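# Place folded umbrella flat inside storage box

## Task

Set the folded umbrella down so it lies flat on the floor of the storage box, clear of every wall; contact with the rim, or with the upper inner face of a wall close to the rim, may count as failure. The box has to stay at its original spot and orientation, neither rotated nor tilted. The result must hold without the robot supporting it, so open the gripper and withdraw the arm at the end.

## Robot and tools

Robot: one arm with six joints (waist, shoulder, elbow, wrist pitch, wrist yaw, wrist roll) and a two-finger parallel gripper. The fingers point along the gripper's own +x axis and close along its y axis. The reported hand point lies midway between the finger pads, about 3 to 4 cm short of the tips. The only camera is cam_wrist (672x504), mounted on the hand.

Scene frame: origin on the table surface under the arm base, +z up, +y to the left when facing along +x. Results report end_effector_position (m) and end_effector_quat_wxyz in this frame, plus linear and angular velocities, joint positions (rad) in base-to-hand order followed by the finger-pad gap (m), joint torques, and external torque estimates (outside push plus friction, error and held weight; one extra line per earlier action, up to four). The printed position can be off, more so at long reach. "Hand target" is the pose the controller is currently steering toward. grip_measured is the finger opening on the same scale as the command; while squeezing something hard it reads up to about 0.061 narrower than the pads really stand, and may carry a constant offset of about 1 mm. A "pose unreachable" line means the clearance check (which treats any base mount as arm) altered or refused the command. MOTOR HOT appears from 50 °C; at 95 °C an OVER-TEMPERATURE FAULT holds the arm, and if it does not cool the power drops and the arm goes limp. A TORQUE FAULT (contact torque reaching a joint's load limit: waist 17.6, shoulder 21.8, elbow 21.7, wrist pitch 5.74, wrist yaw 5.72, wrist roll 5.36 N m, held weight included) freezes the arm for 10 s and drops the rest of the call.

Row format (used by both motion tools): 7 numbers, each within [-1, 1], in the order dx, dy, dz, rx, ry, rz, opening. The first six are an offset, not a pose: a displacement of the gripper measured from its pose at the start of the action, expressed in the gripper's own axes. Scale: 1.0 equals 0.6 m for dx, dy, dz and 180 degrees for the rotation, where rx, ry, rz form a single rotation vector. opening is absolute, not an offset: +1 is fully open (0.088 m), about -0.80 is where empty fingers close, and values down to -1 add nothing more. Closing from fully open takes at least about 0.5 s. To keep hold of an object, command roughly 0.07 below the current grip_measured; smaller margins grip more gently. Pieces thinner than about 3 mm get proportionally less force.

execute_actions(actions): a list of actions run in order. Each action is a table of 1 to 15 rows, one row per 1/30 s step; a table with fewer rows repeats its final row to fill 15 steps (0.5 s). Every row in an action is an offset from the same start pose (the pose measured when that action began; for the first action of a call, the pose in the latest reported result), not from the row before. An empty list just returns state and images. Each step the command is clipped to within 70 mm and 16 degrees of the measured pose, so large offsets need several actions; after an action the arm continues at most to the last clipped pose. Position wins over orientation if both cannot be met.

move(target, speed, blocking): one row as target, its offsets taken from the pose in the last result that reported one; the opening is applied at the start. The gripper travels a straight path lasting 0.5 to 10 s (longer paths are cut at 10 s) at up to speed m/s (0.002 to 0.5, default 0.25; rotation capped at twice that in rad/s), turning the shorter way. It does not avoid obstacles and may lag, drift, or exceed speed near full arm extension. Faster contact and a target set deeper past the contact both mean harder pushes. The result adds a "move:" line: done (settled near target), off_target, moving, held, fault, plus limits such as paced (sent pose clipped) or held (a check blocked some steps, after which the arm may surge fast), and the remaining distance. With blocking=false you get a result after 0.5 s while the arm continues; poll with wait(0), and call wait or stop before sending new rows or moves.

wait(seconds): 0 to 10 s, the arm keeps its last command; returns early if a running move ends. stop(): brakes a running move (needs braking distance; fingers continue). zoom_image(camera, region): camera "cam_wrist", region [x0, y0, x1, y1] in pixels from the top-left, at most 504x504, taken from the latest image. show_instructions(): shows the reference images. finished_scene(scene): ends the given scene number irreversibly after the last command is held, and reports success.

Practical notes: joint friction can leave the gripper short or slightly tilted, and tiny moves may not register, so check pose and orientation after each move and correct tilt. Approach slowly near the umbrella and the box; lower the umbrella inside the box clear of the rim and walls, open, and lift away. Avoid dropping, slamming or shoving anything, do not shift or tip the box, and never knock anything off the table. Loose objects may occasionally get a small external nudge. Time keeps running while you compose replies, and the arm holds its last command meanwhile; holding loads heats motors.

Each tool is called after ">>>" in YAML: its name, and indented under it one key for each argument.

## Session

>>> execute_actions:
  actions: []

>>> show_instructions:

Scene clock: 0.00 s.
end_effector_position=(+0.3509, +0.2967, +0.1803) grip_measured=+0.829 end_effector_quat_wxyz=(+0.614, -0.417, +0.240, +0.626) end_effector_velocity=(+0.002, -0.001, -0.002) end_effector_angular_velocity=(-0.005, -0.010, +0.001)
Joint positions: [ 0.463  1.91   1.358 -0.5   -0.5   -1.108  0.08 ]
Joint velocities: [-0.002  0.002 -0.002  0.007  0.007 -0.007 -0.   ]
Joint torques (N m, as the arm reports them, + toward a larger angle): no reading
External joint torques (N m, as the arm's controller estimates them; a push from outside toward a larger angle lowers the number): no reading
Motor temperatures (°C, as the motors report them): [26 28 26 26 25 24]
Heat: hottest shoulder 28 °C (+0.0 °C/min).
Hand target: +0.351, +0.297, +0.180; +0.614, -0.417, +0.240, +0.626
camera_calibration (this result's frames):
cam_wrist: T_world_to_cam=[[0.96647, 0.0527583, 0.2513, -0.399133], [0.115405, -0.9635, -0.241556, 0.318735], [0.229383, 0.262458, -0.937283, 0.0880549], [0, 0, 0, 1]] pos_world=[0.328769, 0.305048, 0.259827]

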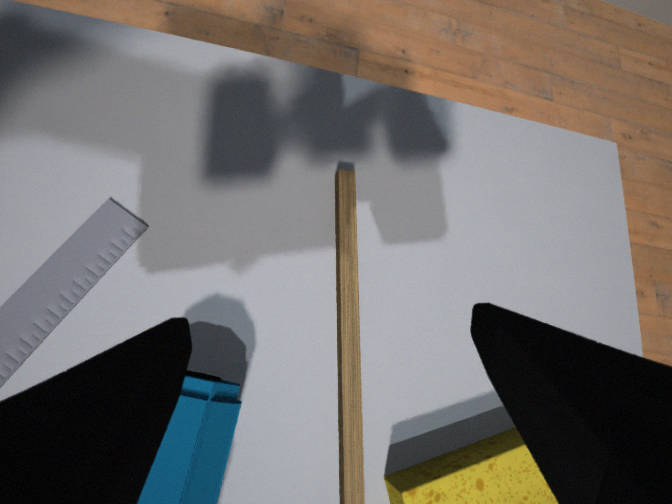

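Reference images for this scene: manual page 1, manual page 2, manual page 3, manual page 4.

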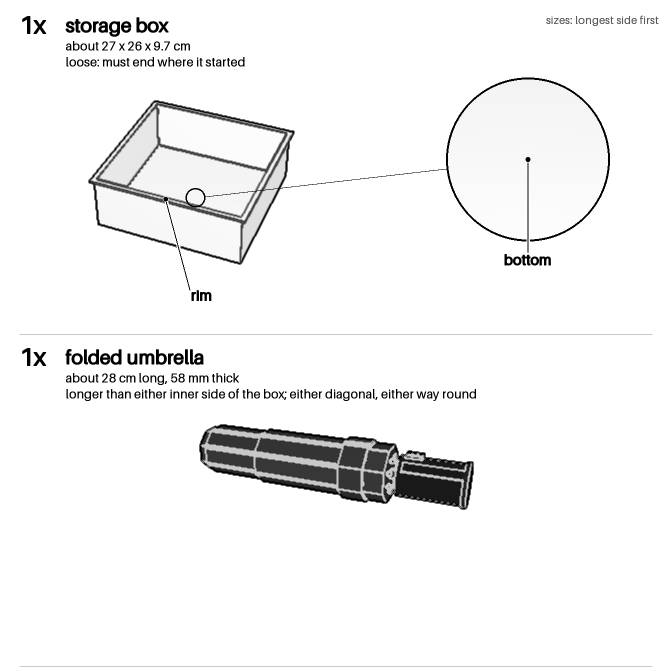

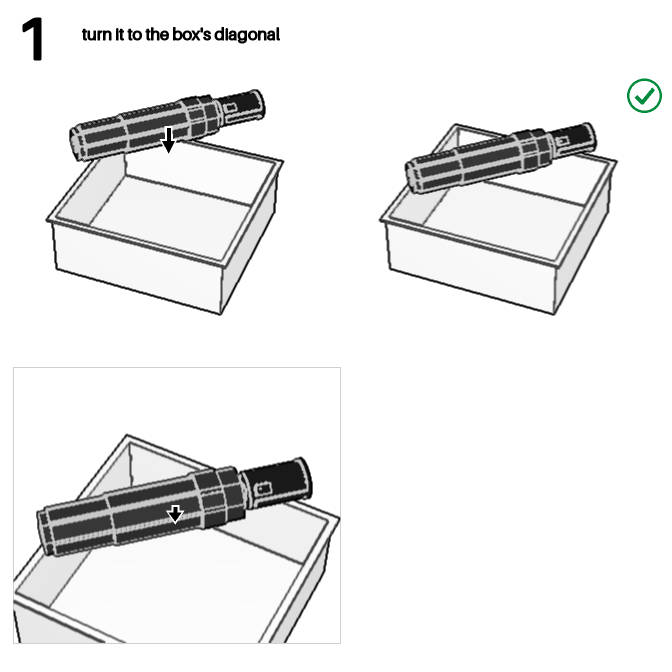

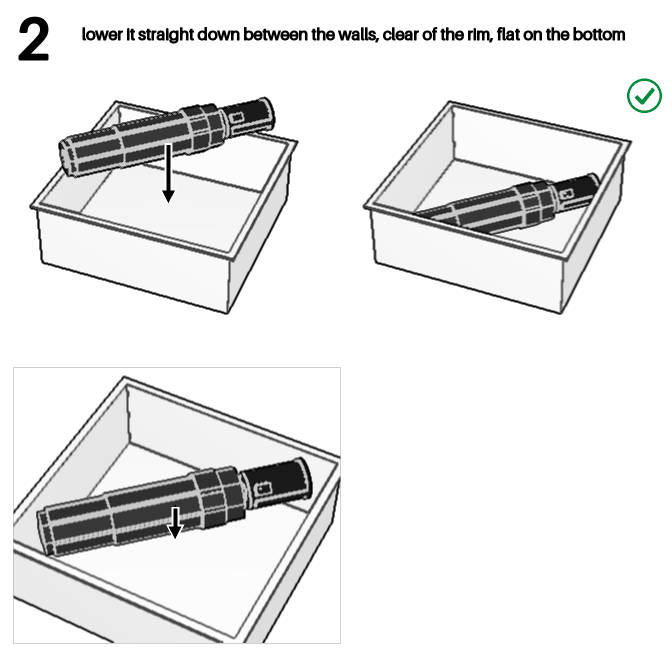

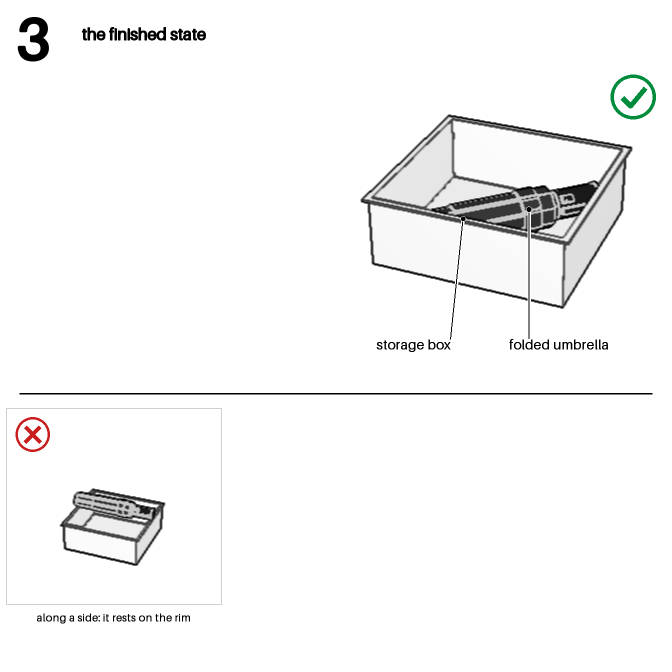

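>>> move:
  target: [-0.615,0.312,-0.067,0.464,0.031,-0.282,1]

Scene clock: 9.17 s.
end_effector_position=(+0.1417, +0.0273, +0.4129) grip_measured=+0.989 end_effector_quat_wxyz=(+0.904, +0.005, +0.428, -0.001) end_effector_velocity=(-0.008, -0.002, -0.001) end_effector_angular_velocity=(+0.006, +0.015, +0.002)
Joint positions: [-0.31   0.72   1.33  -1.481 -0.222 -0.118  0.087]
Joint velocities: [-0.12  -0.002  0.012 -0.051 -0.081 -0.095  0.   ]
Joint torques (N m, as the arm reports them, + toward a larger angle): [-0.26  1.27  6.27  1.08 -0.14 -0.03]
External joint torques (N m, as the arm's controller estimates them; a push from outside toward a larger angle lowers the number): [-0.28  0.64  1.42 -0.24 -0.07 -0.03]
Motor temperatures (°C, as the motors report them): [26 30 27 27 25 24]
Heat: hottest shoulder 30 °C (+13.1 °C/min).
Hand target: +0.142, +0.028, +0.416; +0.905, +0.005, +0.425, +0.000
Off the commanded pose: 0.008 m, 1 deg.
move: done
camera_calibration (this result's frames):
cam_wrist: T_world_to_cam=[[-0.0889994, -0.995722, 0.0248235, 0.0305367], [-0.940127, 0.0757459, -0.3323, 0.298126], [0.328998, -0.0529118, -0.942847, 0.421511], [0, 0, 0, 1]] pos_world=[0.144318, 0.0301271, 0.49573]

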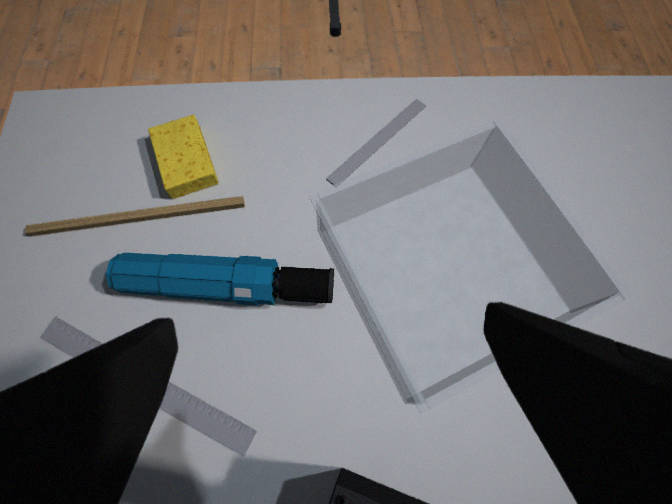

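>>> move:
  target: [0.42,0.205,-0.048,0.518,0.16,-0.187,1]

Scene clock: 26.40 s.
end_effector_position=(+0.2765, +0.1494, +0.2041) grip_measured=+0.989 end_effector_quat_wxyz=(+0.471, +0.530, +0.462, -0.534) end_effector_velocity=(-0.004, +0.005, -0.000) end_effector_angular_velocity=(+0.030, +0.023, -0.005)
Joint positions: [ 0.384  1.658  1.264 -1.109 -0.045  2.16   0.087]
Joint velocities: [ 0.002  0.002  0.002 -0.007 -0.037  0.007 -0.   ]
Joint torques (N m, as the arm reports them, + toward a larger angle): [-0.63 -5.68  7.15  0.19 -0.05  0.06]
External joint torques (N m, as the arm's controller estimates them; a push from outside toward a larger angle lowers the number): [-0.26  0.94  1.73 -0.04 -0.11  0.06]
Motor temperatures (°C, as the motors report them): [26 29 28 28 25 24]
Heat: hottest shoulder 29 °C (+2.3 °C/min).
Hand target: +0.280, +0.151, +0.204; +0.468, +0.532, +0.461, -0.534
Off the commanded pose: 0.005 m, 1 deg.
move: done
camera_calibration (this result's frames):
cam_wrist: T_world_to_cam=[[-0.98218, 0.173695, 0.0717835, 0.231952], [0.187698, 0.926054, 0.327405, -0.227336], [-0.00960689, 0.335044, -0.942154, 0.222283], [0, 0, 0, 1]] pos_world=[0.272624, 0.0957623, 0.267205]

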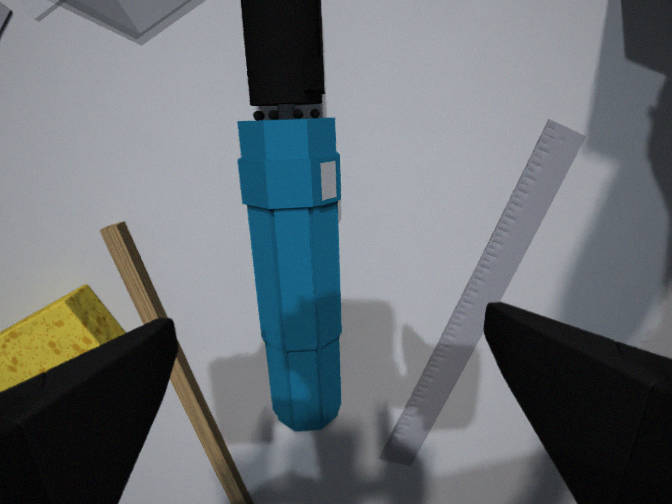

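>>> move:
  target: [0.28,0.022,-0.02,0,0,0,1]
  speed: 0.1

>>> move:
  target: [0,0,0,0,0,0,0.0]

>>> move:
  target: [-0.29,0,0,0,0,0,0.0]
  speed: 0.12

Scene clock: 34.27 s.
end_effector_position=(+0.2964, +0.1604, +0.0426) grip_measured=+0.989 end_effector_quat_wxyz=(+0.471, +0.536, +0.461, -0.527) end_effector_velocity=(-0.002, -0.001, -0.002) end_effector_angular_velocity=(+0.000, +0.014, +0.019)
Joint positions: [ 0.415  2.032  1.044 -0.496 -0.045  2.19   0.087]
Joint velocities: [-0.002  0.007  0.002 -0.007 -0.007 -0.022 -0.   ]
Joint torques (N m, as the arm reports them, + toward a larger angle): [-0.18 -6.38  3.13  0.2   0.14  0.09]
External joint torques (N m, as the arm's controller estimates them; a push from outside toward a larger angle lowers the number): [ 0.26  1.33 -0.8  -0.07  0.08  0.09]
Motor temperatures (°C, as the motors report them): [26 29 29 28 25 24]
Heat: hottest shoulder 29 °C (+1.8 °C/min).
Hand target: +0.292, +0.158, +0.037; +0.471, +0.529, +0.462, -0.534
Off the commanded pose: 0.009 m, 1 deg.
move: off_target
camera_calibration (this result's frames):
cam_wrist: T_world_to_cam=[[-0.983255, 0.172399, 0.0590548, 0.262264], [0.182187, 0.922605, 0.340013, -0.186756], [0.00413371, 0.345078, -0.938565, 0.0608186], [0, 0, 0, 1]] pos_world=[0.291645, 0.1061, 0.105093]

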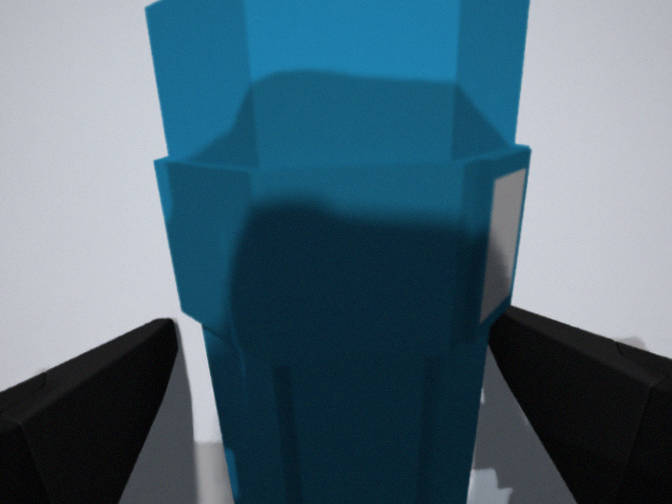

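Scene clock: 34.83 s.
end_effector_position=(+0.2961, +0.1604, +0.0425) grip_measured=+0.048 end_effector_quat_wxyz=(+0.471, +0.535, +0.462, -0.528) end_effector_velocity=(-0.001, -0.002, +0.000) end_effector_angular_velocity=(+0.002, +0.009, +0.029)
Joint positions: [ 0.415  2.033  1.044 -0.497 -0.046  2.19   0.041]
Joint velocities: [-0.007 -0.002 -0.002 -0.007 -0.007 -0.037  0.   ]
Joint torques (N m, as the arm reports them, + toward a larger angle): [-0.43 -8.    4.09  0.15  0.08  0.01]
External joint torques (N m, as the arm's controller estimates them; a push from outside toward a larger angle lowers the number): [ 0.07 -0.23  0.12 -0.12  0.02  0.02]
Motor temperatures (°C, as the motors report them): [26 29 29 27 25 24]
Heat: hottest shoulder 29 °C (+1.7 °C/min).
Hand target: +0.296, +0.160, +0.043; +0.471, +0.536, +0.461, -0.527
Off the commanded pose: 0.000 m, 0 deg.
move: done
camera_calibration (this result's frames):
cam_wrist: T_world_to_cam=[[-0.98314, 0.172475, 0.060723, 0.261839], [0.182834, 0.922605, 0.339664, -0.186782], [0.00256021, 0.345039, -0.938585, 0.0611961], [0, 0, 0, 1]] pos_world=[0.291418, 0.10605, 0.104981]

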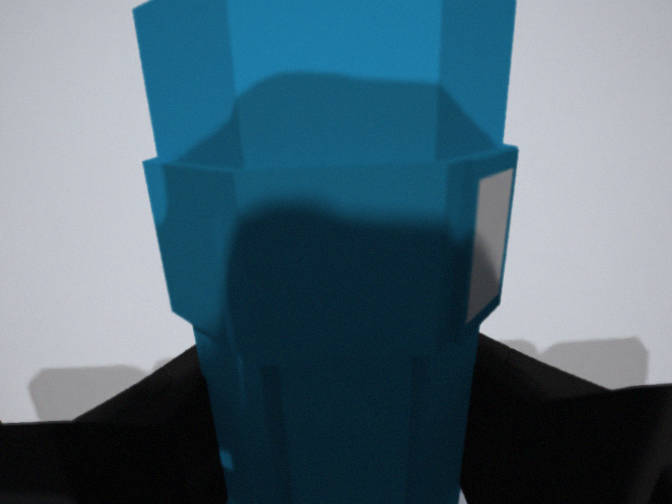

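Scene clock: 36.70 s.
end_effector_position=(+0.2878, +0.1576, +0.2049) grip_measured=+0.048 end_effector_quat_wxyz=(+0.468, +0.523, +0.464, -0.540) end_effector_velocity=(+0.002, -0.003, +0.003) end_effector_angular_velocity=(-0.005, -0.006, +0.015)
Joint positions: [ 0.391  1.725  1.347 -1.146 -0.046  2.165  0.041]
Joint velocities: [-0.007 -0.002  0.007 -0.007  0.007 -0.022 -0.   ]
Joint torques (N m, as the arm reports them, + toward a larger angle): [-0.73 -9.59  8.02 -0.16 -0.03 -0.05]
External joint torques (N m, as the arm's controller estimates them; a push from outside toward a larger angle lowers the number): [-0.26 -2.43  2.56 -0.37 -0.1  -0.05]
Motor temperatures (°C, as the motors report them): [26 30 29 27 25 24]
Heat: hottest shoulder 30 °C (+3.3 °C/min).
Hand target: +0.292, +0.160, +0.216; +0.471, +0.535, +0.462, -0.528
Off the commanded pose: 0.013 m, 2 deg.
move: off_target
camera_calibration (this result's frames):
cam_wrist: T_world_to_cam=[[-0.980671, 0.174349, 0.0888105, 0.237561], [0.193762, 0.928484, 0.316817, -0.23719], [-0.0272225, 0.327902, -0.94432, 0.227005], [0, 0, 0, 1]] pos_world=[0.285107, 0.104373, 0.268414]

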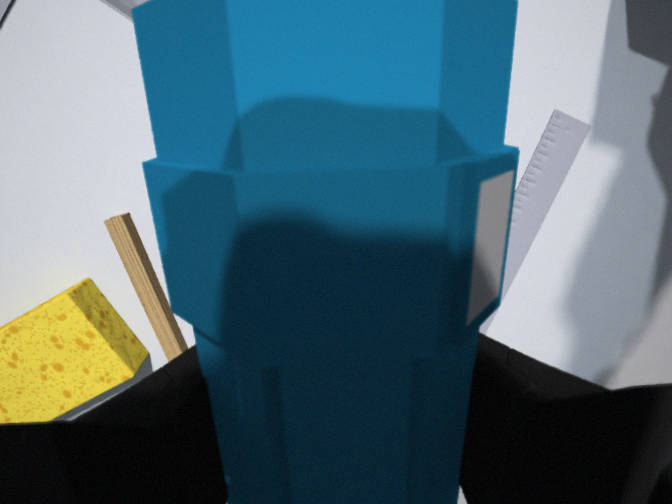

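>>> move:
  target: [-0.02,0.045,0.488,0.089,0,0,0.0]
  speed: 0.15

Scene clock: 49.07 s.
end_effector_position=(+0.2721, -0.1306, +0.2162) grip_measured=+0.048 end_effector_quat_wxyz=(+0.383, +0.581, +0.392, -0.602) end_effector_velocity=(-0.001, -0.001, +0.002) end_effector_angular_velocity=(-0.000, +0.014, +0.004)
Joint positions: [-0.584  1.729  1.299 -1.174 -0.07   1.468  0.041]
Joint velocities: [-0.002  0.007  0.017 -0.022  0.007 -0.007  0.   ]
Joint torques (N m, as the arm reports them, + toward a larger angle): [-0.95 -6.16  8.09 -0.17 -0.06 -0.04]
External joint torques (N m, as the arm's controller estimates them; a push from outside toward a larger angle lowers the number): [-0.27  0.44  2.62 -0.4  -0.14 -0.04]
Motor temperatures (°C, as the motors report them): [26 32 30 27 25 24]
Heat: hottest shoulder 32 °C (+4.9 °C/min).
Hand target: +0.276, -0.133, +0.220; +0.386, +0.584, +0.388, -0.599
Off the commanded pose: 0.010 m, 1 deg.
move: off_target
camera_calibration (this result's frames):
cam_wrist: T_world_to_cam=[[-0.892958, 0.437972, 0.103956, 0.278684], [0.446983, 0.835418, 0.319819, -0.051945], [0.0532255, 0.332051, -0.941759, 0.309898], [0, 0, 0, 1]] pos_world=[0.255577, -0.181562, 0.279491]

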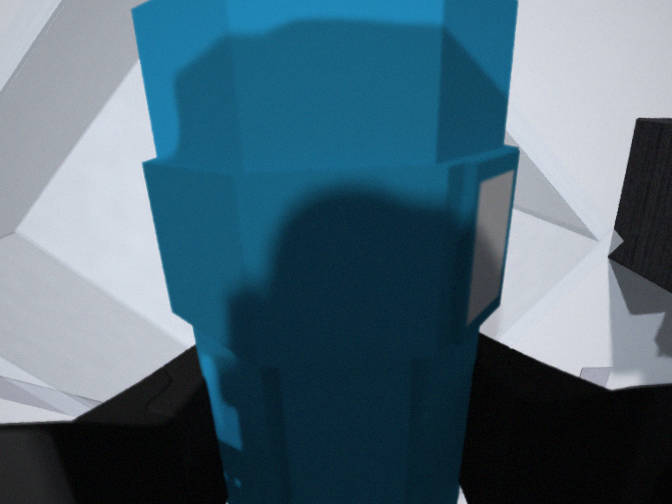

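>>> move:
  target: [0.04,0.04,-0.022,0,0,0,0.0]
  speed: 0.06

Scene clock: 59.33 s.
end_effector_position=(+0.2928, -0.1265, +0.1885) grip_measured=+0.048 end_effector_quat_wxyz=(+0.378, +0.577, +0.396, -0.606) end_effector_velocity=(+0.005, -0.000, +0.002) end_effector_angular_velocity=(-0.001, -0.018, +0.011)
Joint positions: [-0.533  1.824  1.307 -1.1   -0.07   1.518  0.041]
Joint velocities: [ 0.002  0.002  0.012  0.007 -0.007 -0.007 -0.   ]
Joint torques (N m, as the arm reports them, + toward a larger angle): [-0.49 -6.86  7.91  0.05  0.03  0.09]
External joint torques (N m, as the arm's controller estimates them; a push from outside toward a larger angle lowers the number): [ 0.2   0.28  2.57 -0.17 -0.04  0.08]
Motor temperatures (°C, as the motors report them): [26 32 31 27 25 24]
Heat: hottest shoulder 32 °C (+4.0 °C/min).
Hand target: +0.299, -0.128, +0.192; +0.383, +0.581, +0.392, -0.602
Off the commanded pose: 0.007 m, 1 deg.
move: done
camera_calibration (this result's frames):
cam_wrist: T_world_to_cam=[[-0.890797, 0.438171, 0.12036, 0.294513], [0.452727, 0.833092, 0.317799, -0.0573391], [0.0389792, 0.337584, -0.940488, 0.285995], [0, 0, 0, 1]] pos_world=[0.277162, -0.177826, 0.251749]

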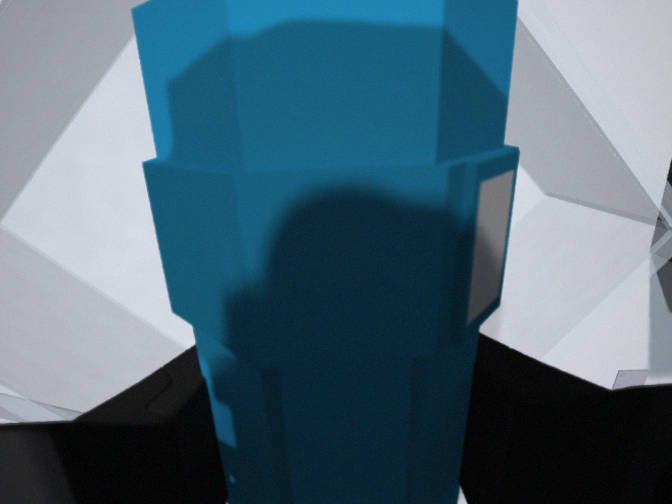

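>>> move:
  target: [0.065,0.012,0,0,0,0.014,0.0]
  speed: 0.05

Scene clock: 66.07 s.
end_effector_position=(+0.2991, -0.1306, +0.1522) grip_measured=+0.048 end_effector_quat_wxyz=(+0.394, +0.587, +0.381, -0.596) end_effector_velocity=(+0.001, -0.000, +0.000) end_effector_angular_velocity=(+0.003, -0.010, +0.006)
Joint positions: [-0.526  1.857  1.197 -0.905 -0.07   1.528  0.041]
Joint velocities: [-0.002 -0.002 -0.002  0.007 -0.007 -0.007  0.   ]
Joint torques (N m, as the arm reports them, + toward a larger angle): [-0.49 -7.14  4.59  0.22  0.    0.09]
External joint torques (N m, as the arm's controller estimates them; a push from outside toward a larger angle lowers the number): [ 0.25  0.13 -0.58 -0.06 -0.07  0.09]
Motor temperatures (°C, as the motors report them): [26 32 31 27 25 24]
Heat: hottest shoulder 32 °C (+2.0 °C/min).
Hand target: +0.298, -0.129, +0.149; +0.391, +0.586, +0.383, -0.597
Off the commanded pose: 0.004 m, 0 deg.
move: done
camera_calibration (this result's frames):
cam_wrist: T_world_to_cam=[[-0.895945, 0.438833, 0.0686139, 0.315815], [0.43647, 0.841228, 0.319107, -0.0394238], [0.0823149, 0.315851, -0.945232, 0.237902], [0, 0, 0, 1]] pos_world=[0.280577, -0.180567, 0.215783]

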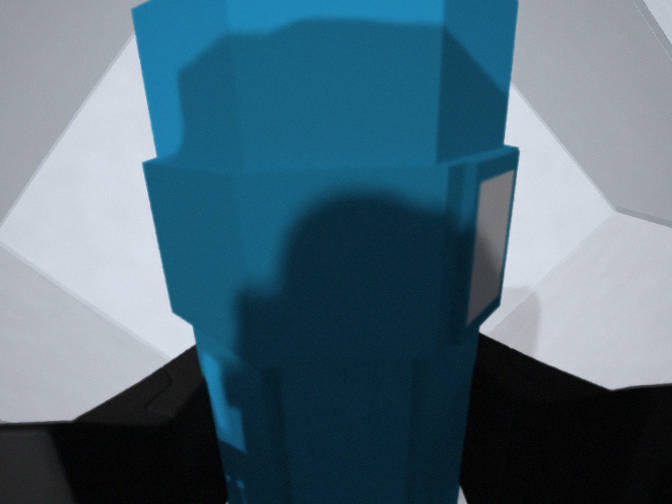

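>>> move:
  target: [0.18,-0.002,-0.003,0,0,0,0.0]
  speed: 0.05

>>> move:
  target: [0,0,0,0,0,0,0.8]

>>> move:
  target: [-0.4,0,0,0,-0.06,0,0.8]
  speed: 0.15

Scene clock: 72.27 s.
end_effector_position=(+0.3021, -0.1326, +0.0482) grip_measured=+0.048 end_effector_quat_wxyz=(+0.398, +0.589, +0.378, -0.594) end_effector_velocity=(-0.002, +0.001, +0.000) end_effector_angular_velocity=(+0.010, +0.003, -0.010)
Joint positions: [-0.498  2.091  1.043 -0.504 -0.07   1.556  0.041]
Joint velocities: [-0.002 -0.002 -0.002 -0.007 -0.007  0.007 -0.   ]
Joint torques (N m, as the arm reports them, + toward a larger angle): [-0.48 -7.02  3.4   0.26  0.1   0.09]
External joint torques (N m, as the arm's controller estimates them; a push from outside toward a larger angle lowers the number): [ 0.29  0.75 -0.64 -0.07  0.02  0.1 ]
Motor temperatures (°C, as the motors report them): [26 33 31 27 25 24]
Heat: hottest shoulder 33 °C (+4.1 °C/min).
Hand target: +0.299, -0.131, +0.045; +0.394, +0.587, +0.381, -0.596
Off the commanded pose: 0.006 m, 1 deg.
move: done
camera_calibration (this result's frames):
cam_wrist: T_world_to_cam=[[-0.896888, 0.438487, 0.0576317, 0.327241], [0.432656, 0.842927, 0.319818, -0.00459316], [0.0916567, 0.311776, -0.945725, 0.136639], [0, 0, 0, 1]] pos_world=[0.282962, -0.18222, 0.111832]

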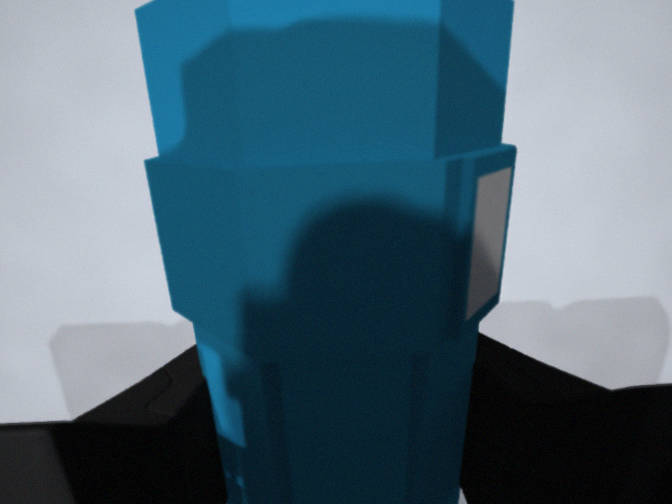

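Scene clock: 72.90 s.
end_effector_position=(+0.3021, -0.1326, +0.0482) grip_measured=+0.796 end_effector_quat_wxyz=(+0.398, +0.589, +0.378, -0.594) end_effector_velocity=(+0.001, -0.000, +0.000) end_effector_angular_velocity=(+0.003, -0.010, +0.006)
Joint positions: [-0.498  2.091  1.043 -0.504 -0.07   1.556  0.078]
Joint velocities: [-0.002 -0.002 -0.002  0.007 -0.007 -0.007  0.   ]
Joint torques (N m, as the arm reports them, + toward a larger angle): [-0.69 -7.82  4.06  0.11  0.08  0.02]
External joint torques (N m, as the arm's controller estimates them; a push from outside toward a larger angle lowers the number): [ 0.08 -0.08  0.02 -0.21  0.    0.02]
Motor temperatures (°C, as the motors report them): [26 33 30 27 25 24]
Heat: hottest shoulder 33 °C (+4.0 °C/min).
Hand target: +0.302, -0.133, +0.048; +0.398, +0.589, +0.378, -0.594
Off the commanded pose: 0.000 m, 0 deg.
move: done
camera_calibration (this result's frames):
cam_wrist: T_world_to_cam=[[-0.896888, 0.438487, 0.0576317, 0.327241], [0.432656, 0.842927, 0.319818, -0.00459316], [0.0916567, 0.311776, -0.945725, 0.136639], [0, 0, 0, 1]] pos_world=[0.282962, -0.18222, 0.111832]

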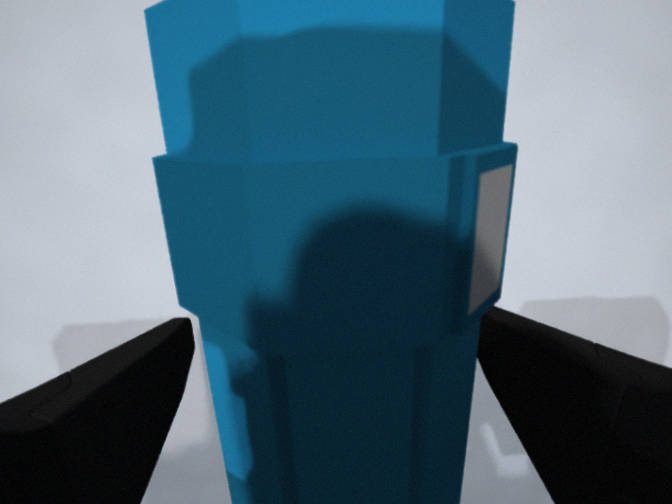

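Scene clock: 74.97 s.
end_effector_position=(+0.2962, -0.1268, +0.2829) grip_measured=+0.797 end_effector_quat_wxyz=(-0.427, -0.528, -0.343, +0.649) end_effector_velocity=(-0.000, +0.001, +0.002) end_effector_angular_velocity=(+0.006, -0.004, +0.005)
Joint positions: [-0.469  1.76   1.602 -1.409  0.116  1.586  0.078]
Joint velocities: [-0.002 -0.002  0.007 -0.007 -0.007 -0.007  0.   ]
Joint torques (N m, as the arm reports them, + toward a larger angle): [-0.4  -7.65  7.18 -0.11  0.26  0.1 ]
External joint torques (N m, as the arm's controller estimates them; a push from outside toward a larger angle lowers the number): [ 0.26 -0.7   1.64 -0.38  0.07  0.1 ]
Motor temperatures (°C, as the motors report them): [26 33 31 27 25 24]
Heat: hottest shoulder 33 °C (+4.0 °C/min).
Hand target: +0.298, -0.127, +0.288; -0.432, -0.530, -0.339, +0.647
Off the commanded pose: 0.006 m, 1 deg.
move: done
camera_calibration (this result's frames):
cam_wrist: T_world_to_cam=[[-0.889794, 0.452125, 0.0620416, 0.304322], [0.456287, 0.878939, 0.13881, -0.0332603], [0.00822891, 0.151822, -0.988374, 0.373833], [0, 0, 0, 1]] pos_world=[0.282884, -0.165114, 0.355222]

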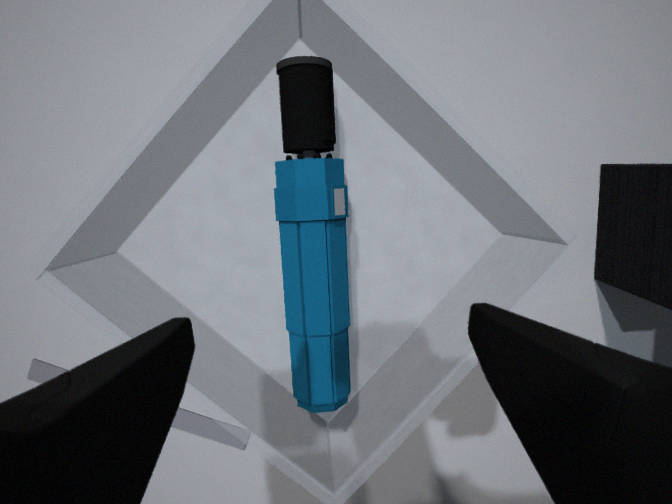

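>>> finished_scene:
  scene: 2

The scene is finished: the task was done.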